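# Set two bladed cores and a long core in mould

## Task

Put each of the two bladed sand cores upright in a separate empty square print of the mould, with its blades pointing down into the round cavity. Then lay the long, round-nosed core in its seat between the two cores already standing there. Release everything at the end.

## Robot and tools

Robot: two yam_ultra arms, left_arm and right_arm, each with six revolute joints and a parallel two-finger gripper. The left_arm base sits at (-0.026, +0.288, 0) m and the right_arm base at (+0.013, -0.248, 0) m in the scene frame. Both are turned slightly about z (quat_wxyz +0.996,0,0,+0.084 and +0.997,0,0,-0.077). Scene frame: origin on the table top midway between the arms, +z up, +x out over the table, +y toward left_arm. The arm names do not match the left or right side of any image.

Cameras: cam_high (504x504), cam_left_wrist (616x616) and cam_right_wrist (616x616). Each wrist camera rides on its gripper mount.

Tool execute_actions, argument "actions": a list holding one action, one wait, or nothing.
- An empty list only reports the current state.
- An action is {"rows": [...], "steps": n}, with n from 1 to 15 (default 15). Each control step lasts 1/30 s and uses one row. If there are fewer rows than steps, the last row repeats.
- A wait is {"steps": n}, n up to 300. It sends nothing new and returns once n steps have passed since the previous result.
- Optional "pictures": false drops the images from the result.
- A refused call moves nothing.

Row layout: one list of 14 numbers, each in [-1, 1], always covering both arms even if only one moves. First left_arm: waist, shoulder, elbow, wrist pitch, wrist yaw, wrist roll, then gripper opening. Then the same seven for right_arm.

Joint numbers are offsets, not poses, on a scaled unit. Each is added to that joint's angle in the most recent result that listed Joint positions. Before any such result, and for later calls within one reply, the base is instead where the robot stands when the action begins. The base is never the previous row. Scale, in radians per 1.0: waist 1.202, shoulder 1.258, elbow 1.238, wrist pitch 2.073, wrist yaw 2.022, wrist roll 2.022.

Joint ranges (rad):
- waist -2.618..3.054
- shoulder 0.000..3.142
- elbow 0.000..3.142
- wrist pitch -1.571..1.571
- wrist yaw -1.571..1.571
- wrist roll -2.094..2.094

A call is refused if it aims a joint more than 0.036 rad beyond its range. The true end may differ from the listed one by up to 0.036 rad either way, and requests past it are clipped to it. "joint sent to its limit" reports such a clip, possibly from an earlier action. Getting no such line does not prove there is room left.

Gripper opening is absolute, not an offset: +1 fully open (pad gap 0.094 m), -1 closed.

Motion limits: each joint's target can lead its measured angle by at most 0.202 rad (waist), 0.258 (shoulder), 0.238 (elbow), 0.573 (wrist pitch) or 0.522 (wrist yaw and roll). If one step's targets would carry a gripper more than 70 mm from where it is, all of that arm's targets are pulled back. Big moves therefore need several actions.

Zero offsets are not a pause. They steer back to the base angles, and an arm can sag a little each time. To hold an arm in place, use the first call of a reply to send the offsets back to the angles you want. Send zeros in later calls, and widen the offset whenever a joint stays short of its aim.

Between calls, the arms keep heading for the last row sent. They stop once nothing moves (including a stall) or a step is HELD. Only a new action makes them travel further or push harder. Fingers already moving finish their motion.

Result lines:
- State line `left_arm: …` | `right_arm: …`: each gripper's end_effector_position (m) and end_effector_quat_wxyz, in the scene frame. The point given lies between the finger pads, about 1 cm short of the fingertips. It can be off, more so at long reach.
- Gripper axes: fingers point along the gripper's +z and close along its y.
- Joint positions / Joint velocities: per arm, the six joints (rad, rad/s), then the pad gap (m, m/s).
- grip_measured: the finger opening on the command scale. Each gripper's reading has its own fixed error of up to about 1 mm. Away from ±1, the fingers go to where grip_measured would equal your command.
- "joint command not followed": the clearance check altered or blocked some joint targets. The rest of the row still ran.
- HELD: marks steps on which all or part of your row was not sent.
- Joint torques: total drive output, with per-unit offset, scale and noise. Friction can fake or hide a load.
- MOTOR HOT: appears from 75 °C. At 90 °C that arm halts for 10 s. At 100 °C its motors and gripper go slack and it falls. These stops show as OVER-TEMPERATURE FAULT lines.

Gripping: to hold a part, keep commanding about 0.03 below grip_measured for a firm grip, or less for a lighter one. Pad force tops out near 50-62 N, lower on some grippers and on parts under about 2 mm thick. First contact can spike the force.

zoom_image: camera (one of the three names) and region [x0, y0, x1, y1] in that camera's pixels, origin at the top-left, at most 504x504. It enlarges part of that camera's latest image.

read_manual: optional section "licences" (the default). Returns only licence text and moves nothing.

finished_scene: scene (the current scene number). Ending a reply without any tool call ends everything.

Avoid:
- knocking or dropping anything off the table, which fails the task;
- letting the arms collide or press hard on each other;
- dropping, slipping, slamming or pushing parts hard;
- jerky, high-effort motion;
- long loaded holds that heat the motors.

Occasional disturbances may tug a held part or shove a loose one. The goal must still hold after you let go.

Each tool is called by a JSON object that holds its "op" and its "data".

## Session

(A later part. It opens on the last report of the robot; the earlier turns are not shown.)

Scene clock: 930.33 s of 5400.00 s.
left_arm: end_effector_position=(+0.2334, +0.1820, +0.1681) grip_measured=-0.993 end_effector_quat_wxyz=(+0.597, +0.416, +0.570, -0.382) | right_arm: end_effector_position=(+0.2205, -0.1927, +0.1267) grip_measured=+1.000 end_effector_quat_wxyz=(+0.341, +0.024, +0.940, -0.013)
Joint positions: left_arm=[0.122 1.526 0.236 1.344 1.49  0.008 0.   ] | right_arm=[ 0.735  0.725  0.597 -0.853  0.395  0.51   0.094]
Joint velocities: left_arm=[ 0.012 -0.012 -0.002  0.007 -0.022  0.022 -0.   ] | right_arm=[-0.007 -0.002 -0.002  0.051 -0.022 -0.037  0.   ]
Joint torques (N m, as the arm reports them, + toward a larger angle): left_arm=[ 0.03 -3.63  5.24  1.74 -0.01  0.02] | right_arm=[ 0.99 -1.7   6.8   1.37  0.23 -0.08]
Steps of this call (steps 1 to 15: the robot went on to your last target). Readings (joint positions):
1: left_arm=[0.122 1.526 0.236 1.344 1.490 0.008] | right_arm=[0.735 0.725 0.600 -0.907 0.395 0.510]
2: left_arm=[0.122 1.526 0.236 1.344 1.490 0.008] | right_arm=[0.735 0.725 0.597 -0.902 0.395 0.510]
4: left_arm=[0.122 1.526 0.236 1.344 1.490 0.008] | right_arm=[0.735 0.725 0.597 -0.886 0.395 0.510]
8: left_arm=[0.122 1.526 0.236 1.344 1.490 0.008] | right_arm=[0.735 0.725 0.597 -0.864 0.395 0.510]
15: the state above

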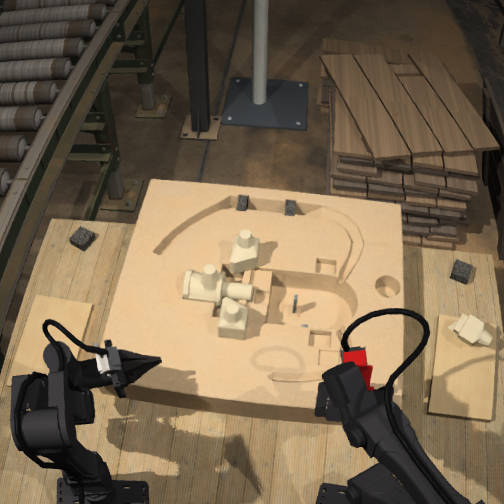

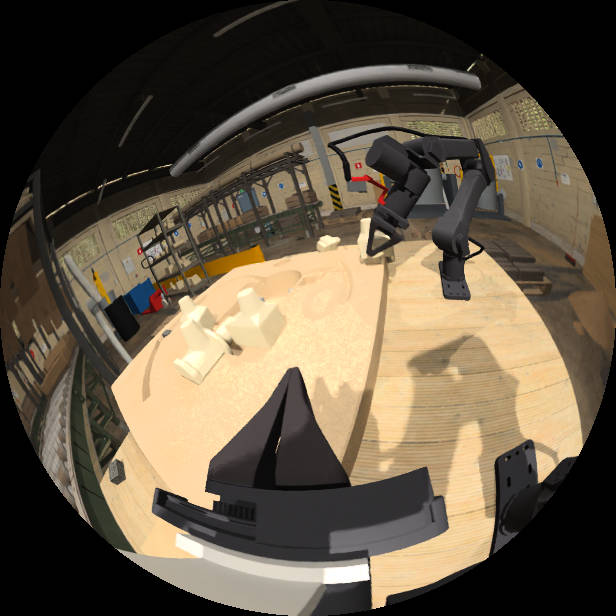

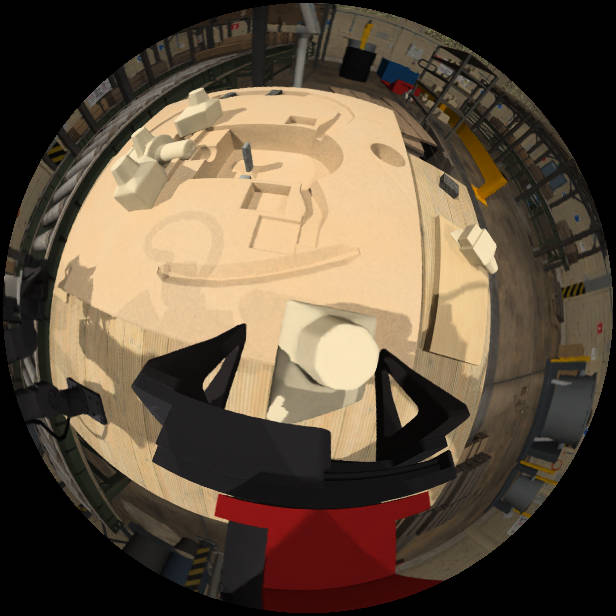

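{"op": "execute_actions", "data": {"actions": [{"rows":[[0,0,0.01,0,0,0,-1,-0.02,0,0.01,0.01,0,0,1],[0,0,0.01,0,0,0,-1,-0.035,0,0.01,0.02,0,0,1],[0,0,0.01,0,0,0,-1,-0.048,0,0.01,0.02,0,0,1],[0,0,0.01,0,0,0,-1,-0.048,0,0.01,0.02,0,0,0.9],[0,0,0.01,0,0,0,-1,-0.048,0,0.01,0.02,0,0,0.8],[0,0,0.01,0,0,0,-1,-0.048,0,0.01,0.02,0,0,0.7],[0,0,0.01,0,0,0,-1,-0.048,0,0.01,0.02,0,0,0.6],[0,0,0.01,0,0,0,-1,-0.048,0,0.01,0.02,0,0,0.5],[0,0,0.01,0,0,0,-1,-0.048,0,0.01,0.02,0,0,0.45]]}]}}

Scene clock: 938.17 s of 5400.00 s.
left_arm: end_effector_position=(+0.2334, +0.1820, +0.1681) grip_measured=-0.993 end_effector_quat_wxyz=(+0.597, +0.416, +0.570, -0.382) | right_arm: end_effector_position=(+0.2287, -0.1988, +0.1313) grip_measured=+0.452 end_effector_quat_wxyz=(+0.354, +0.049, +0.934, -0.011)
Joint positions: left_arm=[0.122 1.526 0.236 1.344 1.49  0.008 0.   ] | right_arm=[ 0.688  0.725  0.597 -0.818  0.393  0.51   0.068]
Joint velocities: left_arm=[ 0.012 -0.012 -0.012  0.007 -0.037  0.051 -0.001] | right_arm=[-0.007 -0.012 -0.012 -0.007 -0.037 -0.007 -0.001]
Joint torques (N m, as the arm reports them, + toward a larger angle): left_arm=[ 0.05 -3.68  5.27  1.75 -0.02  0.03] | right_arm=[-1.    0.41  7.7   1.41  0.24 -0.01]
Steps of this call (steps 1 to 15: the robot went on to your last target; steps 16 to 90: nothing new was sent; then 4.33 s passed at rest; steps 91 to 105: all 15 steps of this action). Readings (joint positions):
91: left_arm=[0.122 1.526 0.236 1.344 1.490 0.008] | right_arm=[0.733 0.725 0.597 -0.850 0.394 0.510]
92: left_arm=[0.122 1.526 0.236 1.344 1.490 0.008] | right_arm=[0.725 0.725 0.597 -0.846 0.394 0.510]
94: left_arm=[0.122 1.526 0.236 1.344 1.490 0.008] | right_arm=[0.700 0.725 0.597 -0.835 0.393 0.510]
98: left_arm=[0.122 1.526 0.236 1.344 1.490 0.008] | right_arm=[0.688 0.725 0.597 -0.824 0.393 0.510]
105: the state above

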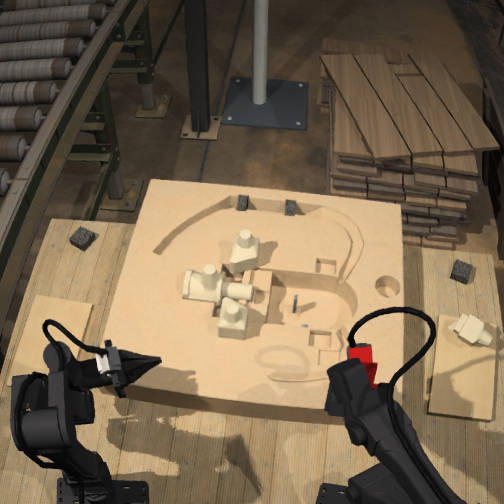

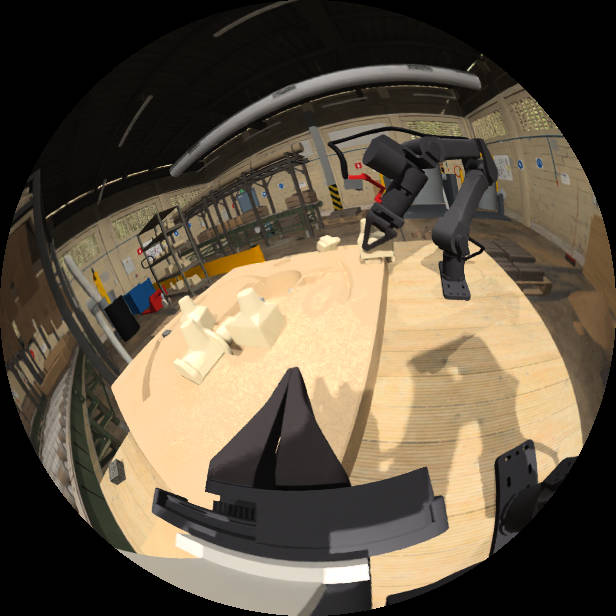

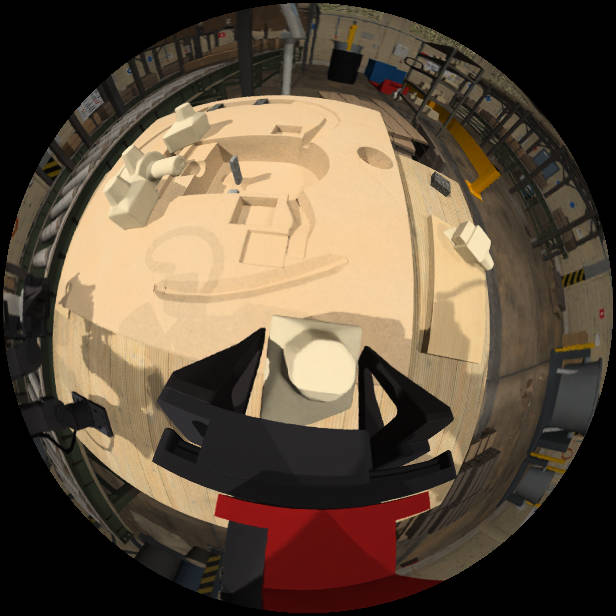

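{"op": "execute_actions", "data": {"actions": [{"rows":[[0,0,0.01,0,0,0,-1,0,0,0.01,0,0,-0.025,0.42],[0,0,0.01,0,0,0,-1,0,0,0.01,0,0,-0.025,0.4],[0,0,0.01,0,0,0,-1,0,0,0.01,0,0,-0.025,0.37],[0,0,0.01,0,0,0,-1,0,0,0.01,0,0,-0.025,0.34],[0,0,0.01,0,0,0,-1,0,0,0.01,0,0,-0.025,0.31],[0,0,0.01,0,0,0,-1,0,0,0.01,0,0,-0.025,0.28],[0,0,0.01,0,0,0,-1,0,0,0.01,0,0,-0.025,0.25],[0,0,0.01,0,0,0,-1,0,0,0.01,0,0,-0.025,0.22],[0,0,0.01,0,0,0,-1,0,0,0.01,0,0,-0.025,0.18],[0,0,0.01,0,0,0,-1,0,0,0.01,0,0,-0.025,0.1]]}], "pictures": false}}

{"op": "execute_actions", "data": {"actions": [{"rows":[[0,0,0.01,0,0,0,-1,0,0,0.04,0,0.01,0,0.1],[0,0,0.01,0,0,0,-1,0,0.005,0.06,-0.005,0.01,0,0.1],[0,0,0.01,0,0,0,-1,0,0.01,0.08,-0.015,0.01,0,0.1],[0,0,0.01,0,0,0,-1,0,0.015,0.1,-0.025,0.01,0,0.1],[0,0,0.01,0,0,0,-1,0,0.02,0.12,-0.035,0.01,0,0.1],[0,0,0.01,0,0,0,-1,0,0.025,0.14,-0.045,0.01,0,0.1],[0,0,0.01,0,0,0,-1,0,0.03,0.16,-0.055,0.01,0,0.1],[0,0,0.01,0,0,0,-1,0,0.035,0.18,-0.065,0.01,0,0.1],[0,0,0.01,0,0,0,-1,0,0.04,0.2,-0.07,0.01,0,0.1],[0,0,0.01,0,0,0,-1,0,0.045,0.22,-0.07,0.01,0,0.1],[0,0,0.01,0,0,0,-1,0,0.05,0.24,-0.07,0.01,0,0.1]]}], "pictures": false}}

{"op": "execute_actions", "data": {"actions": [{"steps":10}]}}

Scene clock: 953.03 s of 5400.00 s.
left_arm: end_effector_position=(+0.2334, +0.1820, +0.1681) grip_measured=-0.993 end_effector_quat_wxyz=(+0.597, +0.416, +0.570, -0.382) | right_arm: end_effector_position=(+0.2291, -0.1974, +0.1316) grip_measured=+0.168 end_effector_quat_wxyz=(+0.354, +0.030, +0.934, -0.014)
Joint positions: left_arm=[0.122 1.526 0.236 1.344 1.49  0.008 0.   ] | right_arm=[ 0.688  0.725  0.597 -0.813  0.388  0.471  0.055]
Joint velocities: left_arm=[-0.002  0.002 -0.007 -0.007 -0.007 -0.037 -0.001] | right_arm=[ 0.012  0.002 -0.007  0.022  0.007 -0.081  0.001]
Joint torques (N m, as the arm reports them, + toward a larger angle): left_arm=[ 0.06 -3.62  5.3   1.74 -0.01  0.  ] | right_arm=[ 0.03  0.38  7.75  1.35  0.28 -0.15]
Steps of this call (steps 1 to 15: the robot went on to your last target; steps 16 to 90: nothing new was sent; then 11.37 s passed at rest; steps 91 to 105: all 15 steps of this action). Readings (joint positions):
91: left_arm=[0.122 1.526 0.236 1.344 1.490 0.008] | right_arm=[0.688 0.725 0.597 -0.817 0.393 0.503]
92: left_arm=[0.122 1.526 0.236 1.344 1.490 0.008] | right_arm=[0.688 0.725 0.597 -0.817 0.393 0.496]
94: left_arm=[0.122 1.526 0.236 1.344 1.490 0.008] | right_arm=[0.688 0.725 0.597 -0.817 0.393 0.485]
98: left_arm=[0.122 1.526 0.236 1.344 1.490 0.008] | right_arm=[0.688 0.725 0.597 -0.816 0.391 0.475]
105: the state above

Scene clock: 953.53 s of 5400.00 s.
left_arm: end_effector_position=(+0.2334, +0.1820, +0.1681) grip_measured=-0.993 end_effector_quat_wxyz=(+0.597, +0.416, +0.570, -0.382) | right_arm: end_effector_position=(+0.2372, -0.1927, +0.2026) grip_measured=+0.168 end_effector_quat_wxyz=(+0.378, +0.036, +0.925, +0.001)
Joint positions: left_arm=[0.122 1.526 0.236 1.344 1.49  0.008 0.   ] | right_arm=[ 0.688  0.778  0.861 -0.964  0.388  0.471  0.055]
Joint velocities: left_arm=[ 0.002 -0.017  0.012 -0.022 -0.037 -0.037 -0.   ] | right_arm=[-0.002 -0.022  0.071 -0.051  0.022 -0.007  0.   ]
Joint torques (N m, as the arm reports them, + toward a larger angle): left_arm=[ 0.06 -3.67  5.26  1.72 -0.01  0.01] | right_arm=[0.   0.9  8.45 1.51 0.45 0.01]
Steps of this call (steps 1 to 15: all 15 steps of this action). Readings (joint positions):
1: left_arm=[0.122 1.526 0.236 1.344 1.490 0.008] | right_arm=[0.688 0.725 0.598 -0.814 0.388 0.471]
2: left_arm=[0.122 1.526 0.236 1.344 1.490 0.008] | right_arm=[0.688 0.725 0.603 -0.823 0.388 0.471]
4: left_arm=[0.122 1.526 0.236 1.344 1.490 0.008] | right_arm=[0.688 0.730 0.629 -0.857 0.388 0.471]
8: left_arm=[0.122 1.526 0.236 1.344 1.490 0.008] | right_arm=[0.688 0.755 0.727 -0.925 0.388 0.471]
15: the state above

Scene clock: 953.87 s of 5400.00 s.
left_arm: end_effector_position=(+0.2334, +0.1820, +0.1681) grip_measured=-0.993 end_effector_quat_wxyz=(+0.597, +0.416, +0.570, -0.382) | right_arm: end_effector_position=(+0.2325, -0.1954, +0.1984) grip_measured=+0.168 end_effector_quat_wxyz=(+0.367, +0.033, +0.930, -0.006)
Joint positions: left_arm=[0.122 1.526 0.236 1.344 1.49  0.008 0.   ] | right_arm=[ 0.688  0.778  0.862 -0.994  0.388  0.471  0.055]
Joint velocities: left_arm=[-0.002 -0.012 -0.002  0.022 -0.051 -0.007 -0.001] | right_arm=[-0.027 -0.012 -0.012 -0.081 -0.022 -0.037 -0.   ]
Joint torques (N m, as the arm reports them, + toward a larger angle): left_arm=[ 0.06 -3.72  5.28  1.75 -0.02  0.01] | right_arm=[0.   0.98 8.82 1.78 0.45 0.  ]
Steps of this call (steps 1 to 10: the robot went on to your last target). Readings (joint positions):
1: left_arm=[0.122 1.526 0.236 1.344 1.490 0.008] | right_arm=[0.688 0.778 0.862 -0.964 0.388 0.471]
2: left_arm=[0.122 1.526 0.236 1.344 1.490 0.008] | right_arm=[0.688 0.778 0.862 -0.969 0.388 0.471]
4: left_arm=[0.122 1.526 0.236 1.344 1.490 0.008] | right_arm=[0.688 0.778 0.862 -0.980 0.388 0.471]
8: left_arm=[0.122 1.526 0.236 1.344 1.490 0.008] | right_arm=[0.688 0.778 0.862 -0.992 0.388 0.471]
10: the state above

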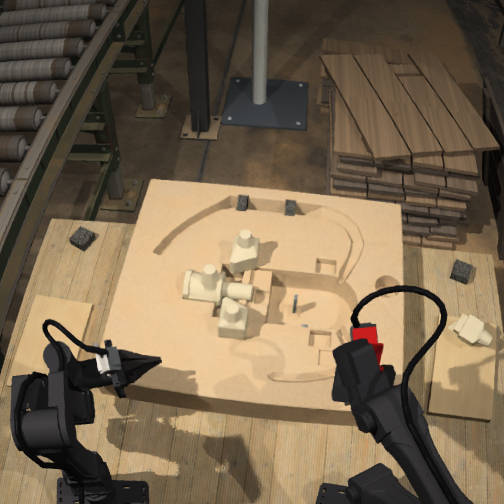

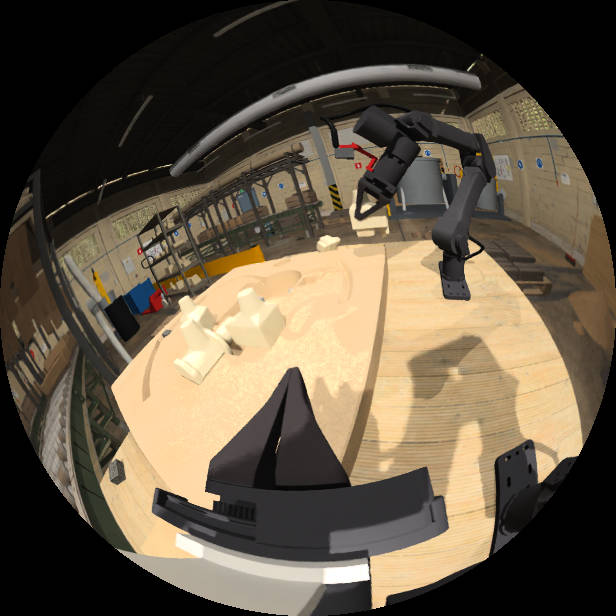

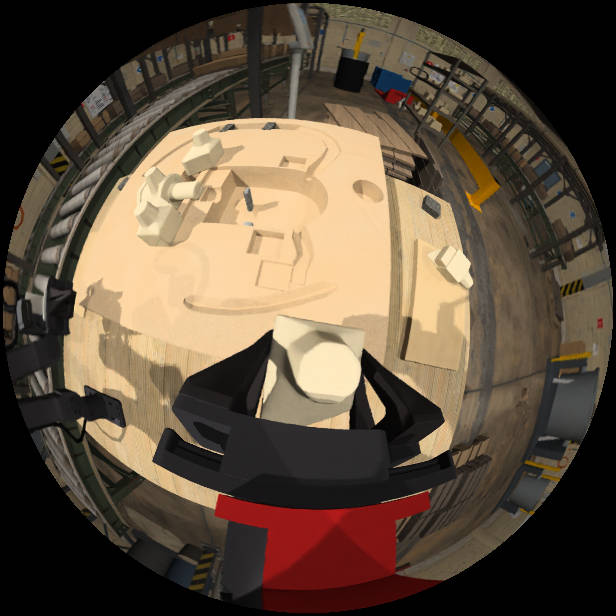

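{"op": "execute_actions", "data": {"actions": [{"rows":[[0,0,0.01,0,0,0,-1,-0.015,0.04,0.06,0.03,0,-0.01,0.1],[0,0,0.01,0,0,0,-1,-0.03,0.1,0.1,0.04,-0.005,-0.015,0.1],[0,0,0.01,0,0,0,-1,-0.045,0.16,0.15,0.055,-0.01,-0.02,0.1],[0,0,0.01,0,0,0,-1,-0.06,0.22,0.2,0.07,-0.015,-0.03,0.1],[0,0,0.01,0,0,0,-1,-0.075,0.28,0.25,0.08,-0.02,-0.035,0.1],[0,0,0.01,0,0,0,-1,-0.09,0.34,0.3,0.095,-0.025,-0.04,0.1],[0,0,0.01,0,0,0,-1,-0.105,0.4,0.35,0.11,-0.03,-0.05,0.1],[0,0,0.01,0,0,0,-1,-0.12,0.46,0.4,0.12,-0.035,-0.055,0.1],[0,0,0.01,0,0,0,-1,-0.135,0.52,0.45,0.135,-0.04,-0.06,0.1],[0,0,0.01,0,0,0,-1,-0.15,0.58,0.5,0.15,-0.045,-0.07,0.1],[0,0,0.01,0,0,0,-1,-0.165,0.64,0.55,0.16,-0.05,-0.075,0.1],[0,0,0.01,0,0,0,-1,-0.18,0.7,0.6,0.175,-0.055,-0.08,0.1],[0,0,0.01,0,0,0,-1,-0.195,0.76,0.64,0.19,-0.06,-0.09,0.1],[0,0,0.01,0,0,0,-1,-0.205,0.81,0.67,0.2,-0.068,-0.095,0.1],[0,0,0.01,0,0,0,-1,-0.213,0.85,0.7,0.205,-0.072,-0.102,0.1]]}], "pictures": false}}

{"op": "execute_actions", "data": {"actions": [{"steps":30}]}}

Scene clock: 969.00 s of 5400.00 s.
left_arm: end_effector_position=(+0.2334, +0.1820, +0.1681) grip_measured=-0.993 end_effector_quat_wxyz=(+0.597, +0.416, +0.570, -0.382) | right_arm: end_effector_position=(+0.4444, -0.1491, +0.2299) grip_measured=+0.168 end_effector_quat_wxyz=(+0.360, +0.055, +0.931, -0.013)
Joint positions: left_arm=[0.122 1.526 0.236 1.344 1.49  0.008 0.   ] | right_arm=[ 0.491  1.631  1.526 -0.776  0.283  0.35   0.055]
Joint velocities: left_arm=[-0.007 -0.007 -0.012  0.066 -0.022 -0.007  0.001] | right_arm=[-0.442  1.961  1.604  0.652 -0.286 -0.403 -0.   ]
Joint torques (N m, as the arm reports them, + toward a larger angle): left_arm=[ 0.06 -3.62  5.21  1.74 -0.01  0.  ] | right_arm=[-1.15 -6.71  8.35  1.92  0.28 -0.08]
Steps of this call (steps 1 to 30: the robot went on to your last target; steps 31 to 90: nothing new was sent; then 11.63 s passed at rest; steps 91 to 105: all 15 steps of this action). Readings (joint positions):
91: left_arm=[0.122 1.526 0.236 1.344 1.490 0.008] | right_arm=[0.687 0.783 0.866 -0.999 0.385 0.469]
92: left_arm=[0.122 1.526 0.236 1.344 1.490 0.008] | right_arm=[0.680 0.804 0.883 -1.007 0.379 0.465]
94: left_arm=[0.122 1.526 0.236 1.344 1.490 0.008] | right_arm=[0.653 0.905 0.961 -1.016 0.367 0.453]
98: left_arm=[0.122 1.526 0.236 1.344 1.490 0.008] | right_arm=[0.599 1.167 1.164 -0.948 0.343 0.423]
105: the state above

Scene clock: 970.00 s of 5400.00 s.
left_arm: end_effector_position=(+0.2334, +0.1820, +0.1681) grip_measured=-0.993 end_effector_quat_wxyz=(+0.597, +0.416, +0.570, -0.382) | right_arm: end_effector_position=(+0.5228, -0.1447, +0.1938) grip_measured=+0.168 end_effector_quat_wxyz=(+0.370, +0.039, +0.928, -0.010)
Joint positions: left_arm=[0.122 1.526 0.236 1.344 1.49  0.008 0.   ] | right_arm=[ 0.433  1.895  1.681 -0.629  0.236  0.272  0.055]
Joint velocities: left_arm=[-0.002  0.002  0.002 -0.051 -0.066  0.022  0.   ] | right_arm=[-0.002 -0.017  0.002 -0.051 -0.037 -0.007 -0.   ]
Joint torques (N m, as the arm reports them, + toward a larger angle): left_arm=[ 0.06 -3.67  5.21  1.75  0.    0.  ] | right_arm=[ -0.06 -12.28  10.19   2.09   0.17  -0.1 ]
Steps of this call (steps 1 to 30: the robot went on to your last target). Readings (joint positions):
1: left_arm=[0.122 1.526 0.236 1.344 1.490 0.008] | right_arm=[0.476 1.700 1.581 -0.750 0.275 0.338]
2: left_arm=[0.122 1.526 0.236 1.344 1.490 0.008] | right_arm=[0.462 1.765 1.630 -0.718 0.267 0.325]
4: left_arm=[0.122 1.526 0.236 1.344 1.490 0.008] | right_arm=[0.443 1.858 1.678 -0.645 0.256 0.306]
8: left_arm=[0.122 1.526 0.236 1.344 1.490 0.008] | right_arm=[0.433 1.907 1.681 -0.636 0.245 0.286]
30: the state above
All arms were judged still, so your last target was given up. Only a new action makes them travel on or press farther. Fingers that are still opening or closing keep moving.

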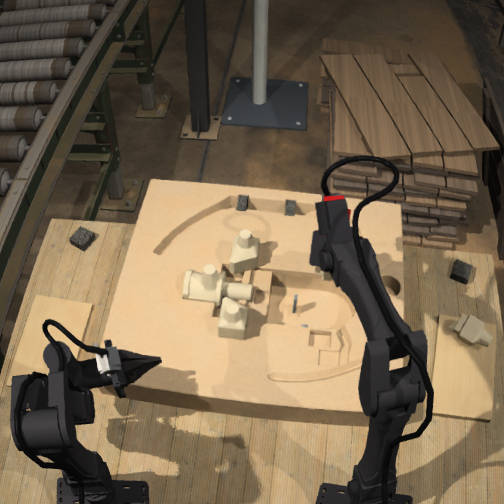

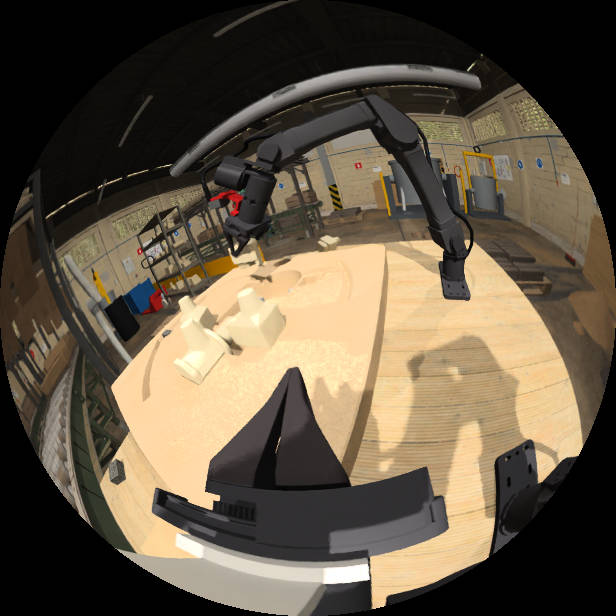

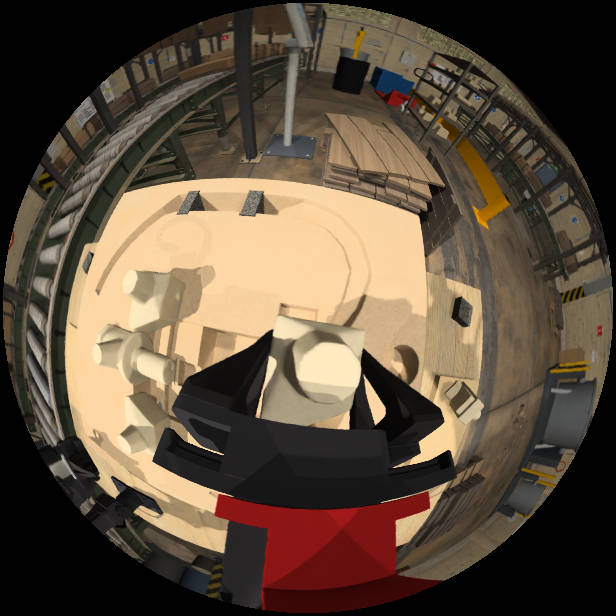

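{"op": "execute_actions", "data": {"actions": [{"rows":[[0,0,0.01,0,0,0,-1,0.01,-0.02,0.02,0.03,0.01,0.01,0.1],[0,0,0.01,0,0,0,-1,0.02,-0.015,0.01,0.035,0.015,0.015,0.1],[0,0,0.01,0,0,0,-1,0.03,-0.01,0,0.04,0.018,0.015,0.1],[0,0,0.01,0,0,0,-1,0.034,-0.005,-0.01,0.045,0.018,0.015,0.1],[0,0,0.01,0,0,0,-1,0.034,0,-0.02,0.05,0.018,0.015,0.1],[0,0,0.01,0,0,0,-1,0.034,0.005,-0.03,0.055,0.018,0.015,0.1],[0,0,0.01,0,0,0,-1,0.034,0.01,-0.04,0.06,0.018,0.015,0.1],[0,0,0.01,0,0,0,-1,0.034,0.015,-0.048,0.066,0.018,0.015,0.1]]}], "pictures": false}}

{"op": "execute_actions", "data": {"actions": [{"steps":10}]}}

{"op": "zoom_image", "data": {"camera": "cam_left_wrist", "region": [200,220,300,300]}}

{"op": "zoom_image", "data": {"camera": "cam_right_wrist", "region": [220,250,420,400]}}

Scene clock: 984.07 s of 5400.00 s.
left_arm: end_effector_position=(+0.2334, +0.1820, +0.1681) grip_measured=-0.993 end_effector_quat_wxyz=(+0.597, +0.416, +0.570, -0.382) | right_arm: end_effector_position=(+0.5192, -0.1283, +0.1523) grip_measured=+0.168 end_effector_quat_wxyz=(+0.350, +0.031, +0.936, -0.015)
Joint positions: left_arm=[0.122 1.526 0.236 1.344 1.49  0.008 0.   ] | right_arm=[ 0.471  1.938  1.606 -0.562  0.254  0.292  0.055]
Joint velocities: left_arm=[-0.007  0.012 -0.012 -0.037  0.022  0.051  0.001] | right_arm=[-0.022  0.076 -0.071  0.066 -0.022  0.022 -0.002]
Joint torques (N m, as the arm reports them, + toward a larger angle): left_arm=[ 0.07 -3.58  5.21  1.76 -0.03  0.  ] | right_arm=[  0.25 -11.31   8.21   2.13   0.36   0.09]
Steps of this call (steps 1 to 90: nothing new was sent; then 10.57 s passed at rest; steps 91 to 105: all 15 steps of this action). Readings (joint positions):
91: left_arm=[0.122 1.526 0.236 1.344 1.490 0.008] | right_arm=[0.433 1.895 1.681 -0.629 0.237 0.274]
92: left_arm=[0.122 1.526 0.236 1.344 1.490 0.008] | right_arm=[0.434 1.895 1.681 -0.628 0.239 0.277]
94: left_arm=[0.122 1.526 0.236 1.344 1.490 0.008] | right_arm=[0.442 1.895 1.676 -0.619 0.249 0.283]
98: left_arm=[0.122 1.526 0.236 1.344 1.490 0.008] | right_arm=[0.466 1.899 1.642 -0.578 0.253 0.289]
105: the state above

Scene clock: 984.40 s of 5400.00 s.
left_arm: end_effector_position=(+0.2334, +0.1820, +0.1681) grip_measured=-0.993 end_effector_quat_wxyz=(+0.597, +0.416, +0.570, -0.382) | right_arm: end_effector_position=(+0.5209, -0.1278, +0.1525) grip_measured=+0.168 end_effector_quat_wxyz=(+0.353, +0.032, +0.935, -0.014)
Joint positions: left_arm=[0.122 1.526 0.236 1.344 1.49  0.008 0.   ] | right_arm=[ 0.471  1.94   1.605 -0.551  0.254  0.293  0.055]
Joint velocities: left_arm=[ 0.007 -0.012 -0.007  0.066  0.037  0.022 -0.001] | right_arm=[-0.002 -0.007 -0.002  0.007 -0.007 -0.051 -0.001]
Joint torques (N m, as the arm reports them, + toward a larger angle): left_arm=[ 0.01 -3.64  5.25  1.74  0.    0.  ] | right_arm=[  0.26 -11.11   8.11   2.02   0.38   0.1 ]
Steps of this call (steps 1 to 10: the robot went on to your last target). Readings (joint positions):
1: left_arm=[0.122 1.526 0.236 1.344 1.490 0.008] | right_arm=[0.471 1.940 1.605 -0.562 0.254 0.293]
2: left_arm=[0.122 1.526 0.236 1.344 1.490 0.008] | right_arm=[0.471 1.940 1.605 -0.562 0.254 0.293]
4: left_arm=[0.122 1.526 0.236 1.344 1.490 0.008] | right_arm=[0.471 1.940 1.605 -0.559 0.254 0.293]
8: left_arm=[0.122 1.526 0.236 1.344 1.490 0.008] | right_arm=[0.471 1.940 1.605 -0.553 0.254 0.293]
10: the state above

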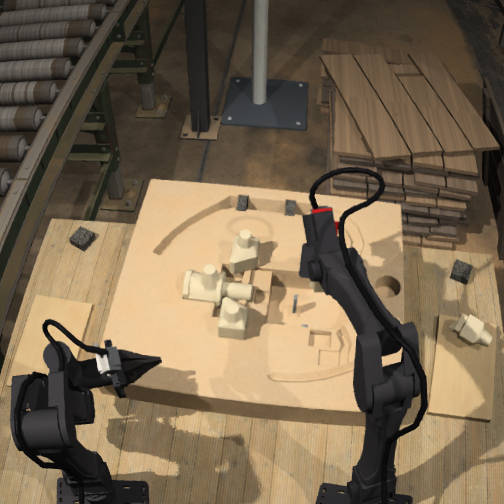

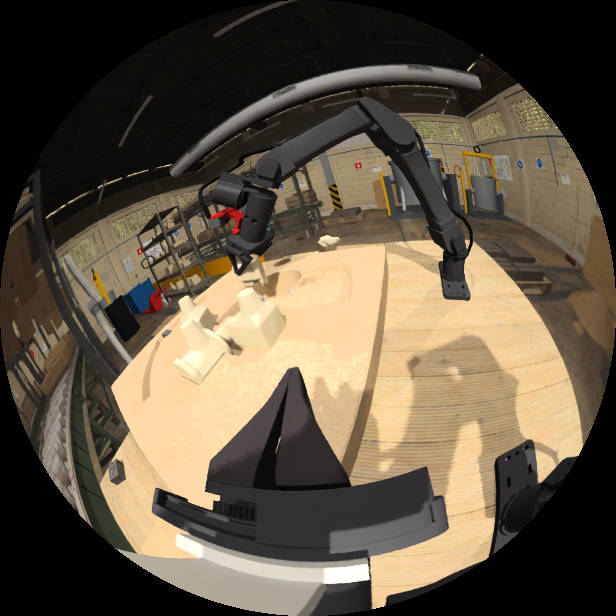

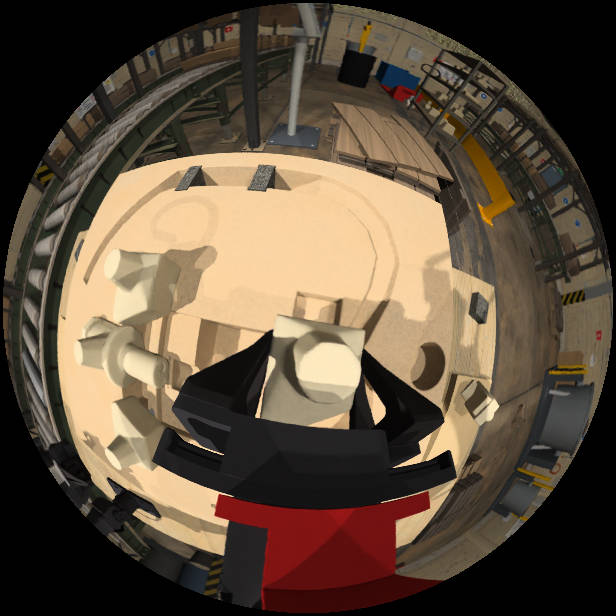

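Region (200, 220, 300, 300) of cam_left_wrist's 616x616 image, scaled by 5.040, with more detail than that image has; it fills the top 403 rows of this view, and the rest is white.

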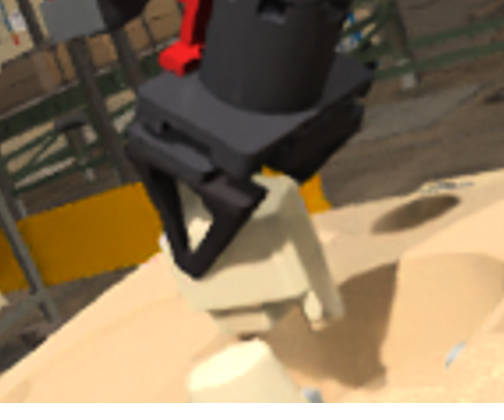

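Region (220, 250, 420, 400) of cam_right_wrist's 616x616 image, scaled by 2.520, with more detail than that image has; it fills the top 378 rows of this view, and the rest is white.

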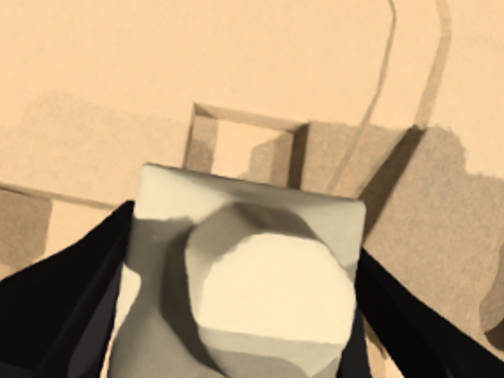

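{"op": "execute_actions", "data": {"actions": [{"rows":[[0,0,0.01,0,0,0,-1,-0.005,-0.02,0.04,0.02,0,0,0.1],[0,0,0.01,0,0,0,-1,-0.01,-0.015,0.055,0.02,0,0,0.1],[0,0,0.01,0,0,0,-1,-0.015,-0.01,0.07,0.02,0,0,0.1],[0,0,0.01,0,0,0,-1,-0.015,0,0.085,0.015,0,0,0.1],[0,0,0.01,0,0,0,-1,-0.015,0.01,0.1,0.015,0,0,0.1],[0,0,0.01,0,0,0,-1,-0.015,0.02,0.115,0.01,0,0,0.1],[0,0,0.01,0,0,0,-1,-0.015,0.03,0.13,0.01,0,0,0.1],[0,0,0.01,0,0,0,-1,-0.015,0.04,0.145,0.005,0,0,0.1],[0,0,0.01,0,0,0,-1,-0.015,0.05,0.16,0.005,0,0,0.1],[0,0,0.01,0,0,0,-1,-0.015,0.06,0.17,0,0,0,0.1],[0,0,0.01,0,0,0,-1,-0.015,0.07,0.175,0,0,0,0.1]]}], "pictures": false}}

{"op": "execute_actions", "data": {"actions": [{"steps":12}]}}

{"op": "zoom_image", "data": {"camera": "cam_left_wrist", "region": [190,230,290,310]}}

{"op": "zoom_image", "data": {"camera": "cam_right_wrist", "region": [220,250,420,400]}}

Scene clock: 1000.27 s of 5400.00 s.
left_arm: end_effector_position=(+0.2334, +0.1820, +0.1681) grip_measured=-0.993 end_effector_quat_wxyz=(+0.597, +0.416, +0.570, -0.382) | right_arm: end_effector_position=(+0.5545, -0.1214, +0.1715) grip_measured=+0.168 end_effector_quat_wxyz=(+0.376, +0.039, +0.926, -0.004)
Joint positions: left_arm=[0.122 1.526 0.236 1.344 1.49  0.008 0.   ] | right_arm=[ 0.461  2.035  1.781 -0.578  0.248  0.293  0.055]
Joint velocities: left_arm=[ 0.002  0.002  0.002 -0.066 -0.007 -0.007 -0.001] | right_arm=[-0.012  0.11   0.002 -0.11  -0.007 -0.066 -0.001]
Joint torques (N m, as the arm reports them, + toward a larger angle): left_arm=[ 0.03 -3.71  5.23  1.73 -0.01 -0.01] | right_arm=[ -0.72 -11.08   9.68   1.92   0.2   -0.01]
Steps of this call (steps 1 to 30: the robot went on to your last target; steps 31 to 90: nothing new was sent; then 12.37 s passed at rest; steps 91 to 105: all 15 steps of this action). Readings (joint positions):
91: left_arm=[0.122 1.526 0.236 1.344 1.490 0.008] | right_arm=[0.471 1.940 1.605 -0.551 0.253 0.293]
92: left_arm=[0.122 1.526 0.236 1.344 1.490 0.008] | right_arm=[0.471 1.940 1.608 -0.554 0.252 0.293]
94: left_arm=[0.122 1.526 0.236 1.344 1.490 0.008] | right_arm=[0.470 1.946 1.628 -0.567 0.249 0.293]
98: left_arm=[0.122 1.526 0.236 1.344 1.490 0.008] | right_arm=[0.463 1.980 1.707 -0.576 0.248 0.293]
105: the state above

Scene clock: 1000.67 s of 5400.00 s.
left_arm: end_effector_position=(+0.2334, +0.1820, +0.1681) grip_measured=-0.993 end_effector_quat_wxyz=(+0.597, +0.416, +0.570, -0.382) | right_arm: end_effector_position=(+0.5518, -0.1221, +0.1613) grip_measured=+0.168 end_effector_quat_wxyz=(+0.362, +0.037, +0.931, -0.009)
Joint positions: left_arm=[0.122 1.526 0.236 1.344 1.49  0.008 0.   ] | right_arm=[ 0.461  2.048  1.781 -0.597  0.247  0.293  0.055]
Joint velocities: left_arm=[ 0.002 -0.002 -0.017 -0.037  0.007  0.007 -0.001] | right_arm=[-0.012 -0.007 -0.007 -0.051 -0.007  0.007  0.   ]
Joint torques (N m, as the arm reports them, + toward a larger angle): left_arm=[ 0.01 -3.65  5.26  1.73 -0.01  0.  ] | right_arm=[ -0.77 -11.66   9.72   1.92   0.21  -0.01]
Steps of this call (steps 1 to 12: the robot went on to your last target). Readings (joint positions):
1: left_arm=[0.122 1.526 0.236 1.344 1.490 0.008] | right_arm=[0.461 2.039 1.781 -0.581 0.248 0.293]
2: left_arm=[0.122 1.526 0.236 1.344 1.490 0.008] | right_arm=[0.461 2.042 1.781 -0.585 0.248 0.293]
4: left_arm=[0.122 1.526 0.236 1.344 1.490 0.008] | right_arm=[0.461 2.047 1.781 -0.592 0.247 0.293]
8: left_arm=[0.122 1.526 0.236 1.344 1.490 0.008] | right_arm=[0.461 2.048 1.781 -0.597 0.247 0.293]
12: the state above

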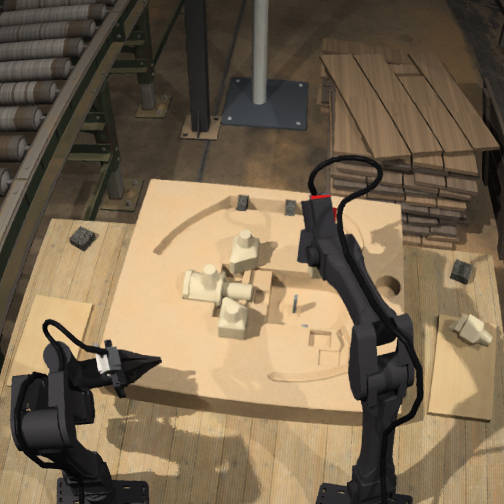

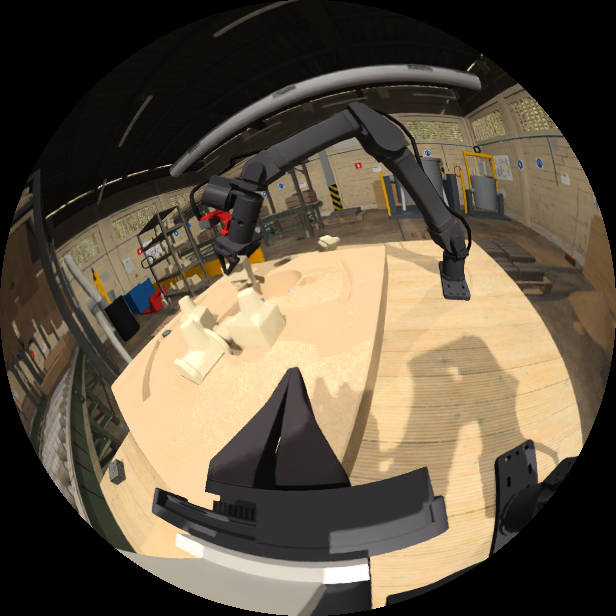

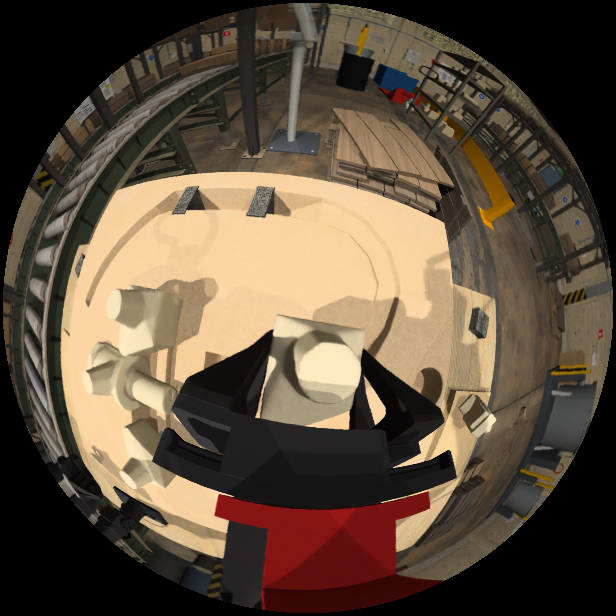

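Region (190, 230, 290, 310) of cam_left_wrist's 616x616 image, scaled by 5.040, with more detail than that image has; it fills the top 403 rows of this view, and the rest is white.

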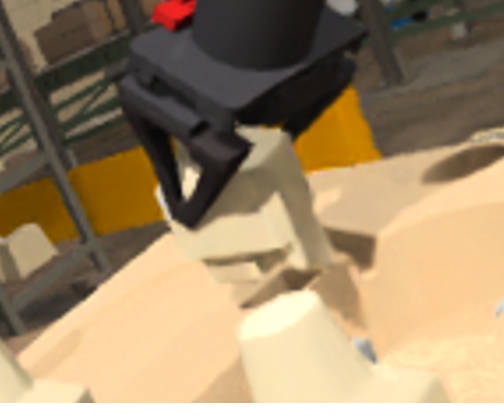

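Region (220, 250, 420, 400) of cam_right_wrist's 616x616 image, scaled by 2.520, with more detail than that image has; it fills the top 378 rows of this view, and the rest is white.

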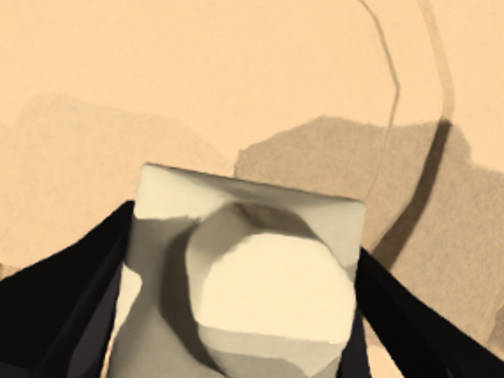

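{"op": "execute_actions", "data": {"actions": [{"rows":[[0,0,0.1,-0.05,0,0,-1,0,-0.02,0.03,0.015,0,0,0.1],[0,0,0.2,-0.1,0,0,-1,0,-0.02,0.03,0.015,0,0,0.1],[0,0,0.3,-0.16,0,0,-1,0,-0.02,0.03,0.015,0,0,0.1],[0,0,0.4,-0.22,0,0,-1,0,-0.02,0.03,0.015,0,0,0.1],[0,0,0.5,-0.28,0,0,-1,0,-0.02,0.03,0.015,0,0,0.1],[0,0,0.6,-0.34,0,0,-1,0,-0.02,0.03,0.015,0,0,0.1],[0,0,0.7,-0.4,0,0,-1,0,-0.02,0.03,0.015,0,0,0.1],[0,0,0.8,-0.46,0,0,-1,0,-0.02,0.03,0.015,0,0,0.1],[0,0,0.9,-0.52,0,0,-1,0,-0.02,0.03,0.015,0,0,0.1],[0,0,1,-0.6,0,0,-1,0,-0.02,0.03,0.015,0,0,0.1]]}], "pictures": false}}

{"op": "execute_actions", "data": {"actions": [{"steps":15}], "pictures": false}}

{"op": "execute_actions", "data": {"actions": [{"rows":[[-0.03,0.04,0.06,-0.04,-0.03,0.03,-1,0,-0.02,0.03,0.015,0,0,0.1],[-0.06,0.08,0.1,-0.08,-0.06,0.06,-1,0,-0.02,0.03,0.015,0,0,0.1],[-0.1,0.12,0.14,-0.12,-0.09,0.1,-1,0,-0.02,0.03,0.015,0,0,0.1],[-0.13,0.16,0.18,-0.16,-0.12,0.13,-1,0,-0.02,0.03,0.015,0,0,0.1],[-0.16,0.2,0.22,-0.2,-0.15,0.16,-1,0,-0.02,0.03,0.015,0,0,0.1],[-0.2,0.24,0.26,-0.24,-0.18,0.2,-1,0,-0.02,0.03,0.015,0,0,0.1],[-0.23,0.28,0.3,-0.28,-0.21,0.23,-1,0,-0.02,0.03,0.015,0,0,0.1],[-0.26,0.32,0.34,-0.32,-0.25,0.26,-1,0,-0.02,0.03,0.015,0,0,0.1],[-0.3,0.35,0.38,-0.36,-0.28,0.3,-1,0,-0.02,0.03,0.015,0,0,0.1],[-0.33,0.38,0.43,-0.4,-0.31,0.33,-1,0,-0.02,0.03,0.015,0,0,0.1]]}], "pictures": false}}

{"op": "execute_actions", "data": {"actions": [{"steps":20}]}}

Scene clock: 1019.27 s of 5400.00 s.
left_arm: end_effector_position=(+0.3572, +0.2193, +0.3912) grip_measured=-0.993 end_effector_quat_wxyz=(+0.598, +0.414, +0.572, -0.381) | right_arm: end_effector_position=(+0.5499, -0.1217, +0.1596) grip_measured=+0.168 end_effector_quat_wxyz=(+0.357, +0.035, +0.933, -0.008)
Joint positions: left_arm=[0.122 1.532 1.31  0.271 1.485 0.01  0.   ] | right_arm=[ 0.461  2.048  1.781 -0.607  0.241  0.293  0.055]
Joint velocities: left_arm=[-0.017  0.042  2.23  -1.077 -0.051  0.022 -0.001] | right_arm=[ 0.002 -0.017 -0.007  0.022  0.007  0.051 -0.001]
Joint torques (N m, as the arm reports them, + toward a larger angle): left_arm=[ 0.1  -7.02  9.16  1.72  0.08 -0.03] | right_arm=[ -0.02 -11.84   9.55   1.88   0.19   0.  ]
From where the robot then was, a joint's target lay farther than a number of 1.0 reaches, so one or more steps of this call were cut to that.
Steps of this call (steps 1 to 30: the robot went on to your last target; steps 31 to 90: nothing new was sent; then 15.10 s passed at rest; steps 91 to 105: all 15 steps of this action). Readings (joint positions):
91: left_arm=[0.122 1.526 0.248 1.330 1.496 0.008] | right_arm=[0.461 2.048 1.781 -0.598 0.246 0.293]
92: left_arm=[0.122 1.526 0.288 1.292 1.505 0.009] | right_arm=[0.461 2.048 1.781 -0.599 0.245 0.293]
94: left_arm=[0.122 1.526 0.432 1.176 1.505 0.009] | right_arm=[0.461 2.048 1.781 -0.602 0.244 0.293]
98: left_arm=[0.122 1.526 0.757 0.826 1.496 0.010] | right_arm=[0.461 2.048 1.781 -0.606 0.242 0.293]
105: the state above

Scene clock: 1019.77 s of 5400.00 s.
left_arm: end_effector_position=(+0.3490, +0.2168, +0.4378) grip_measured=-0.993 end_effector_quat_wxyz=(+0.604, +0.424, +0.563, -0.372) | right_arm: end_effector_position=(+0.5498, -0.1217, +0.1596) grip_measured=+0.168 end_effector_quat_wxyz=(+0.357, +0.035, +0.933, -0.008)
Joint positions: left_arm=[0.122 1.52  1.473 0.132 1.488 0.01  0.   ] | right_arm=[ 0.461  2.048  1.781 -0.607  0.241  0.293  0.055]
Joint velocities: left_arm=[-0.007  0.012 -0.007 -0.037 -0.022  0.037 -0.   ] | right_arm=[ 0.017  0.002  0.002  0.051 -0.007  0.022 -0.001]
Joint torques (N m, as the arm reports them, + toward a larger angle): left_arm=[-0.06 -5.56  6.98  1.42 -0.02 -0.03] | right_arm=[  0.03 -11.93   9.53   1.87   0.21  -0.01]
Steps of this call (steps 1 to 15: the robot went on to your last target). Readings (joint positions):
1: left_arm=[0.122 1.532 1.378 0.245 1.483 0.010] | right_arm=[0.461 2.048 1.781 -0.607 0.241 0.293]
2: left_arm=[0.122 1.528 1.426 0.232 1.483 0.010] | right_arm=[0.461 2.048 1.781 -0.607 0.241 0.293]
4: left_arm=[0.122 1.510 1.469 0.215 1.484 0.010] | right_arm=[0.461 2.048 1.781 -0.607 0.241 0.293]
8: left_arm=[0.122 1.510 1.473 0.172 1.488 0.010] | right_arm=[0.461 2.048 1.781 -0.607 0.241 0.293]
15: the state above

Scene clock: 1020.27 s of 5400.00 s.
left_arm: end_effector_position=(+0.4784, +0.0857, +0.3066) grip_measured=-0.993 end_effector_quat_wxyz=(+0.498, +0.466, +0.666, -0.303) | right_arm: end_effector_position=(+0.5480, -0.1213, +0.1579) grip_measured=+0.168 end_effector_quat_wxyz=(+0.352, +0.034, +0.935, -0.007)
Joint positions: left_arm=[-0.282  2.014  1.957 -0.535  0.959  0.568  0.   ] | right_arm=[ 0.461  2.048  1.781 -0.616  0.236  0.293  0.055]
Joint velocities: left_arm=[-0.364  0.3    0.017 -1.194 -0.74   0.74   0.   ] | right_arm=[ 0.017  0.012 -0.002  0.051  0.037  0.007  0.   ]
Joint torques (N m, as the arm reports them, + toward a larger angle): left_arm=[  2.99 -13.29  11.17   2.24   0.37   0.03] | right_arm=[  0.01 -11.9    9.52   1.86   0.19   0.  ]
Steps of this call (steps 1 to 15: all 15 steps of this action). Readings (joint positions):
1: left_arm=[0.120 1.525 1.481 0.121 1.485 0.020] | right_arm=[0.461 2.048 1.781 -0.608 0.240 0.293]
2: left_arm=[0.110 1.542 1.508 0.098 1.471 0.039] | right_arm=[0.461 2.048 1.781 -0.609 0.240 0.293]
4: left_arm=[0.058 1.609 1.603 0.027 1.412 0.108] | right_arm=[0.461 2.048 1.781 -0.612 0.238 0.293]
8: left_arm=[-0.082 1.776 1.768 -0.149 1.261 0.267] | right_arm=[0.461 2.048 1.781 -0.615 0.236 0.293]
15: the state above

Scene clock: 1020.93 s of 5400.00 s.
left_arm: end_effector_position=(+0.4766, +0.0961, +0.2859) grip_measured=-0.993 end_effector_quat_wxyz=(+0.469, +0.477, +0.696, -0.260) | right_arm: end_effector_position=(+0.5480, -0.1212, +0.1579) grip_measured=+0.168 end_effector_quat_wxyz=(+0.352, +0.034, +0.935, -0.007)
Joint positions: left_arm=[-0.283  2.015  1.977 -0.673  0.861  0.674  0.   ] | right_arm=[ 0.461  2.048  1.781 -0.616  0.235  0.293  0.055]
Joint velocities: left_arm=[ 0.027 -0.002 -0.007 -0.11   0.007 -0.007  0.   ] | right_arm=[ 0.012 -0.002 -0.002  0.037 -0.022  0.022 -0.001]
Joint torques (N m, as the arm reports them, + toward a larger angle): left_arm=[  0.77 -11.88   9.55   1.71   0.37   0.  ] | right_arm=[  0.02 -11.93   9.48   1.86   0.19  -0.01]
Steps of this call (steps 1 to 20: the robot went on to your last target). Readings (joint positions):
1: left_arm=[-0.290 2.022 1.957 -0.571 0.939 0.589] | right_arm=[0.461 2.048 1.781 -0.616 0.236 0.293]
2: left_arm=[-0.293 2.025 1.957 -0.599 0.922 0.607] | right_arm=[0.461 2.048 1.781 -0.616 0.236 0.293]
4: left_arm=[-0.290 2.024 1.960 -0.635 0.898 0.631] | right_arm=[0.461 2.048 1.781 -0.616 0.236 0.293]
8: left_arm=[-0.283 2.019 1.973 -0.658 0.874 0.657] | right_arm=[0.461 2.048 1.781 -0.616 0.236 0.293]
20: the state above

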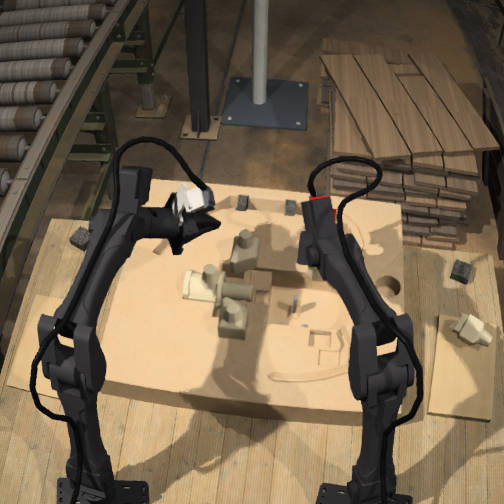

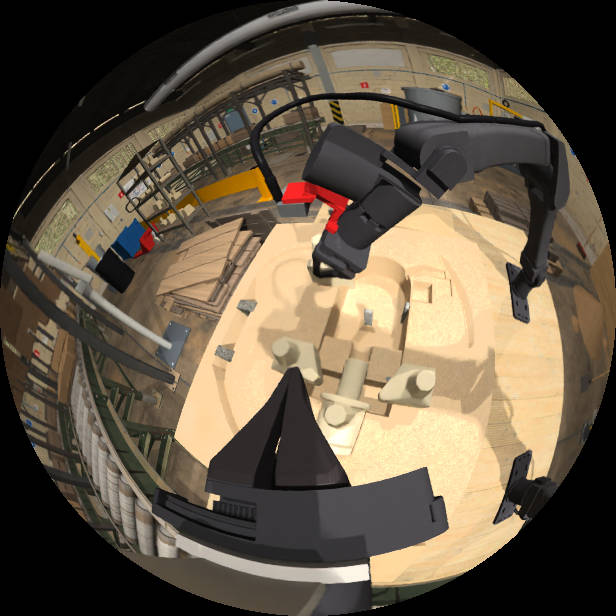

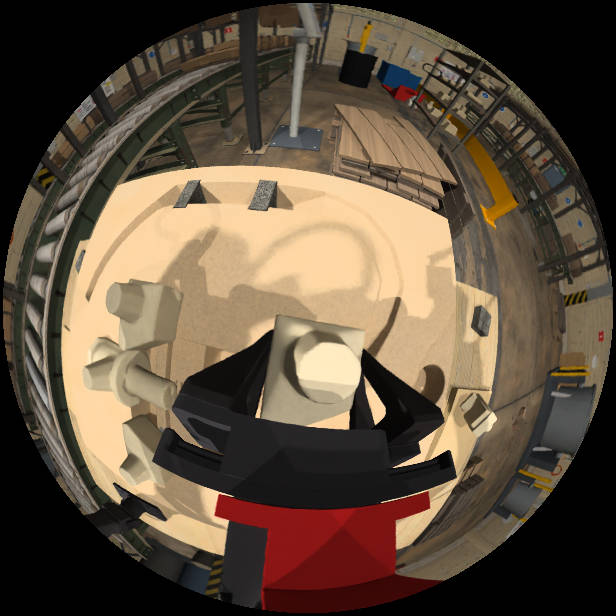

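{"op": "zoom_image", "data": {"camera": "cam_left_wrist", "region": [280,230,390,320]}}

Region (280, 230, 390, 320) of cam_left_wrist's 616x616 image, scaled by 4.582, with more detail than that image has; it fills the top 412 rows of this view, and the rest is white.

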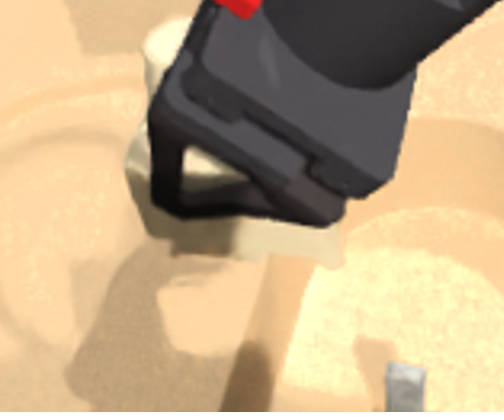

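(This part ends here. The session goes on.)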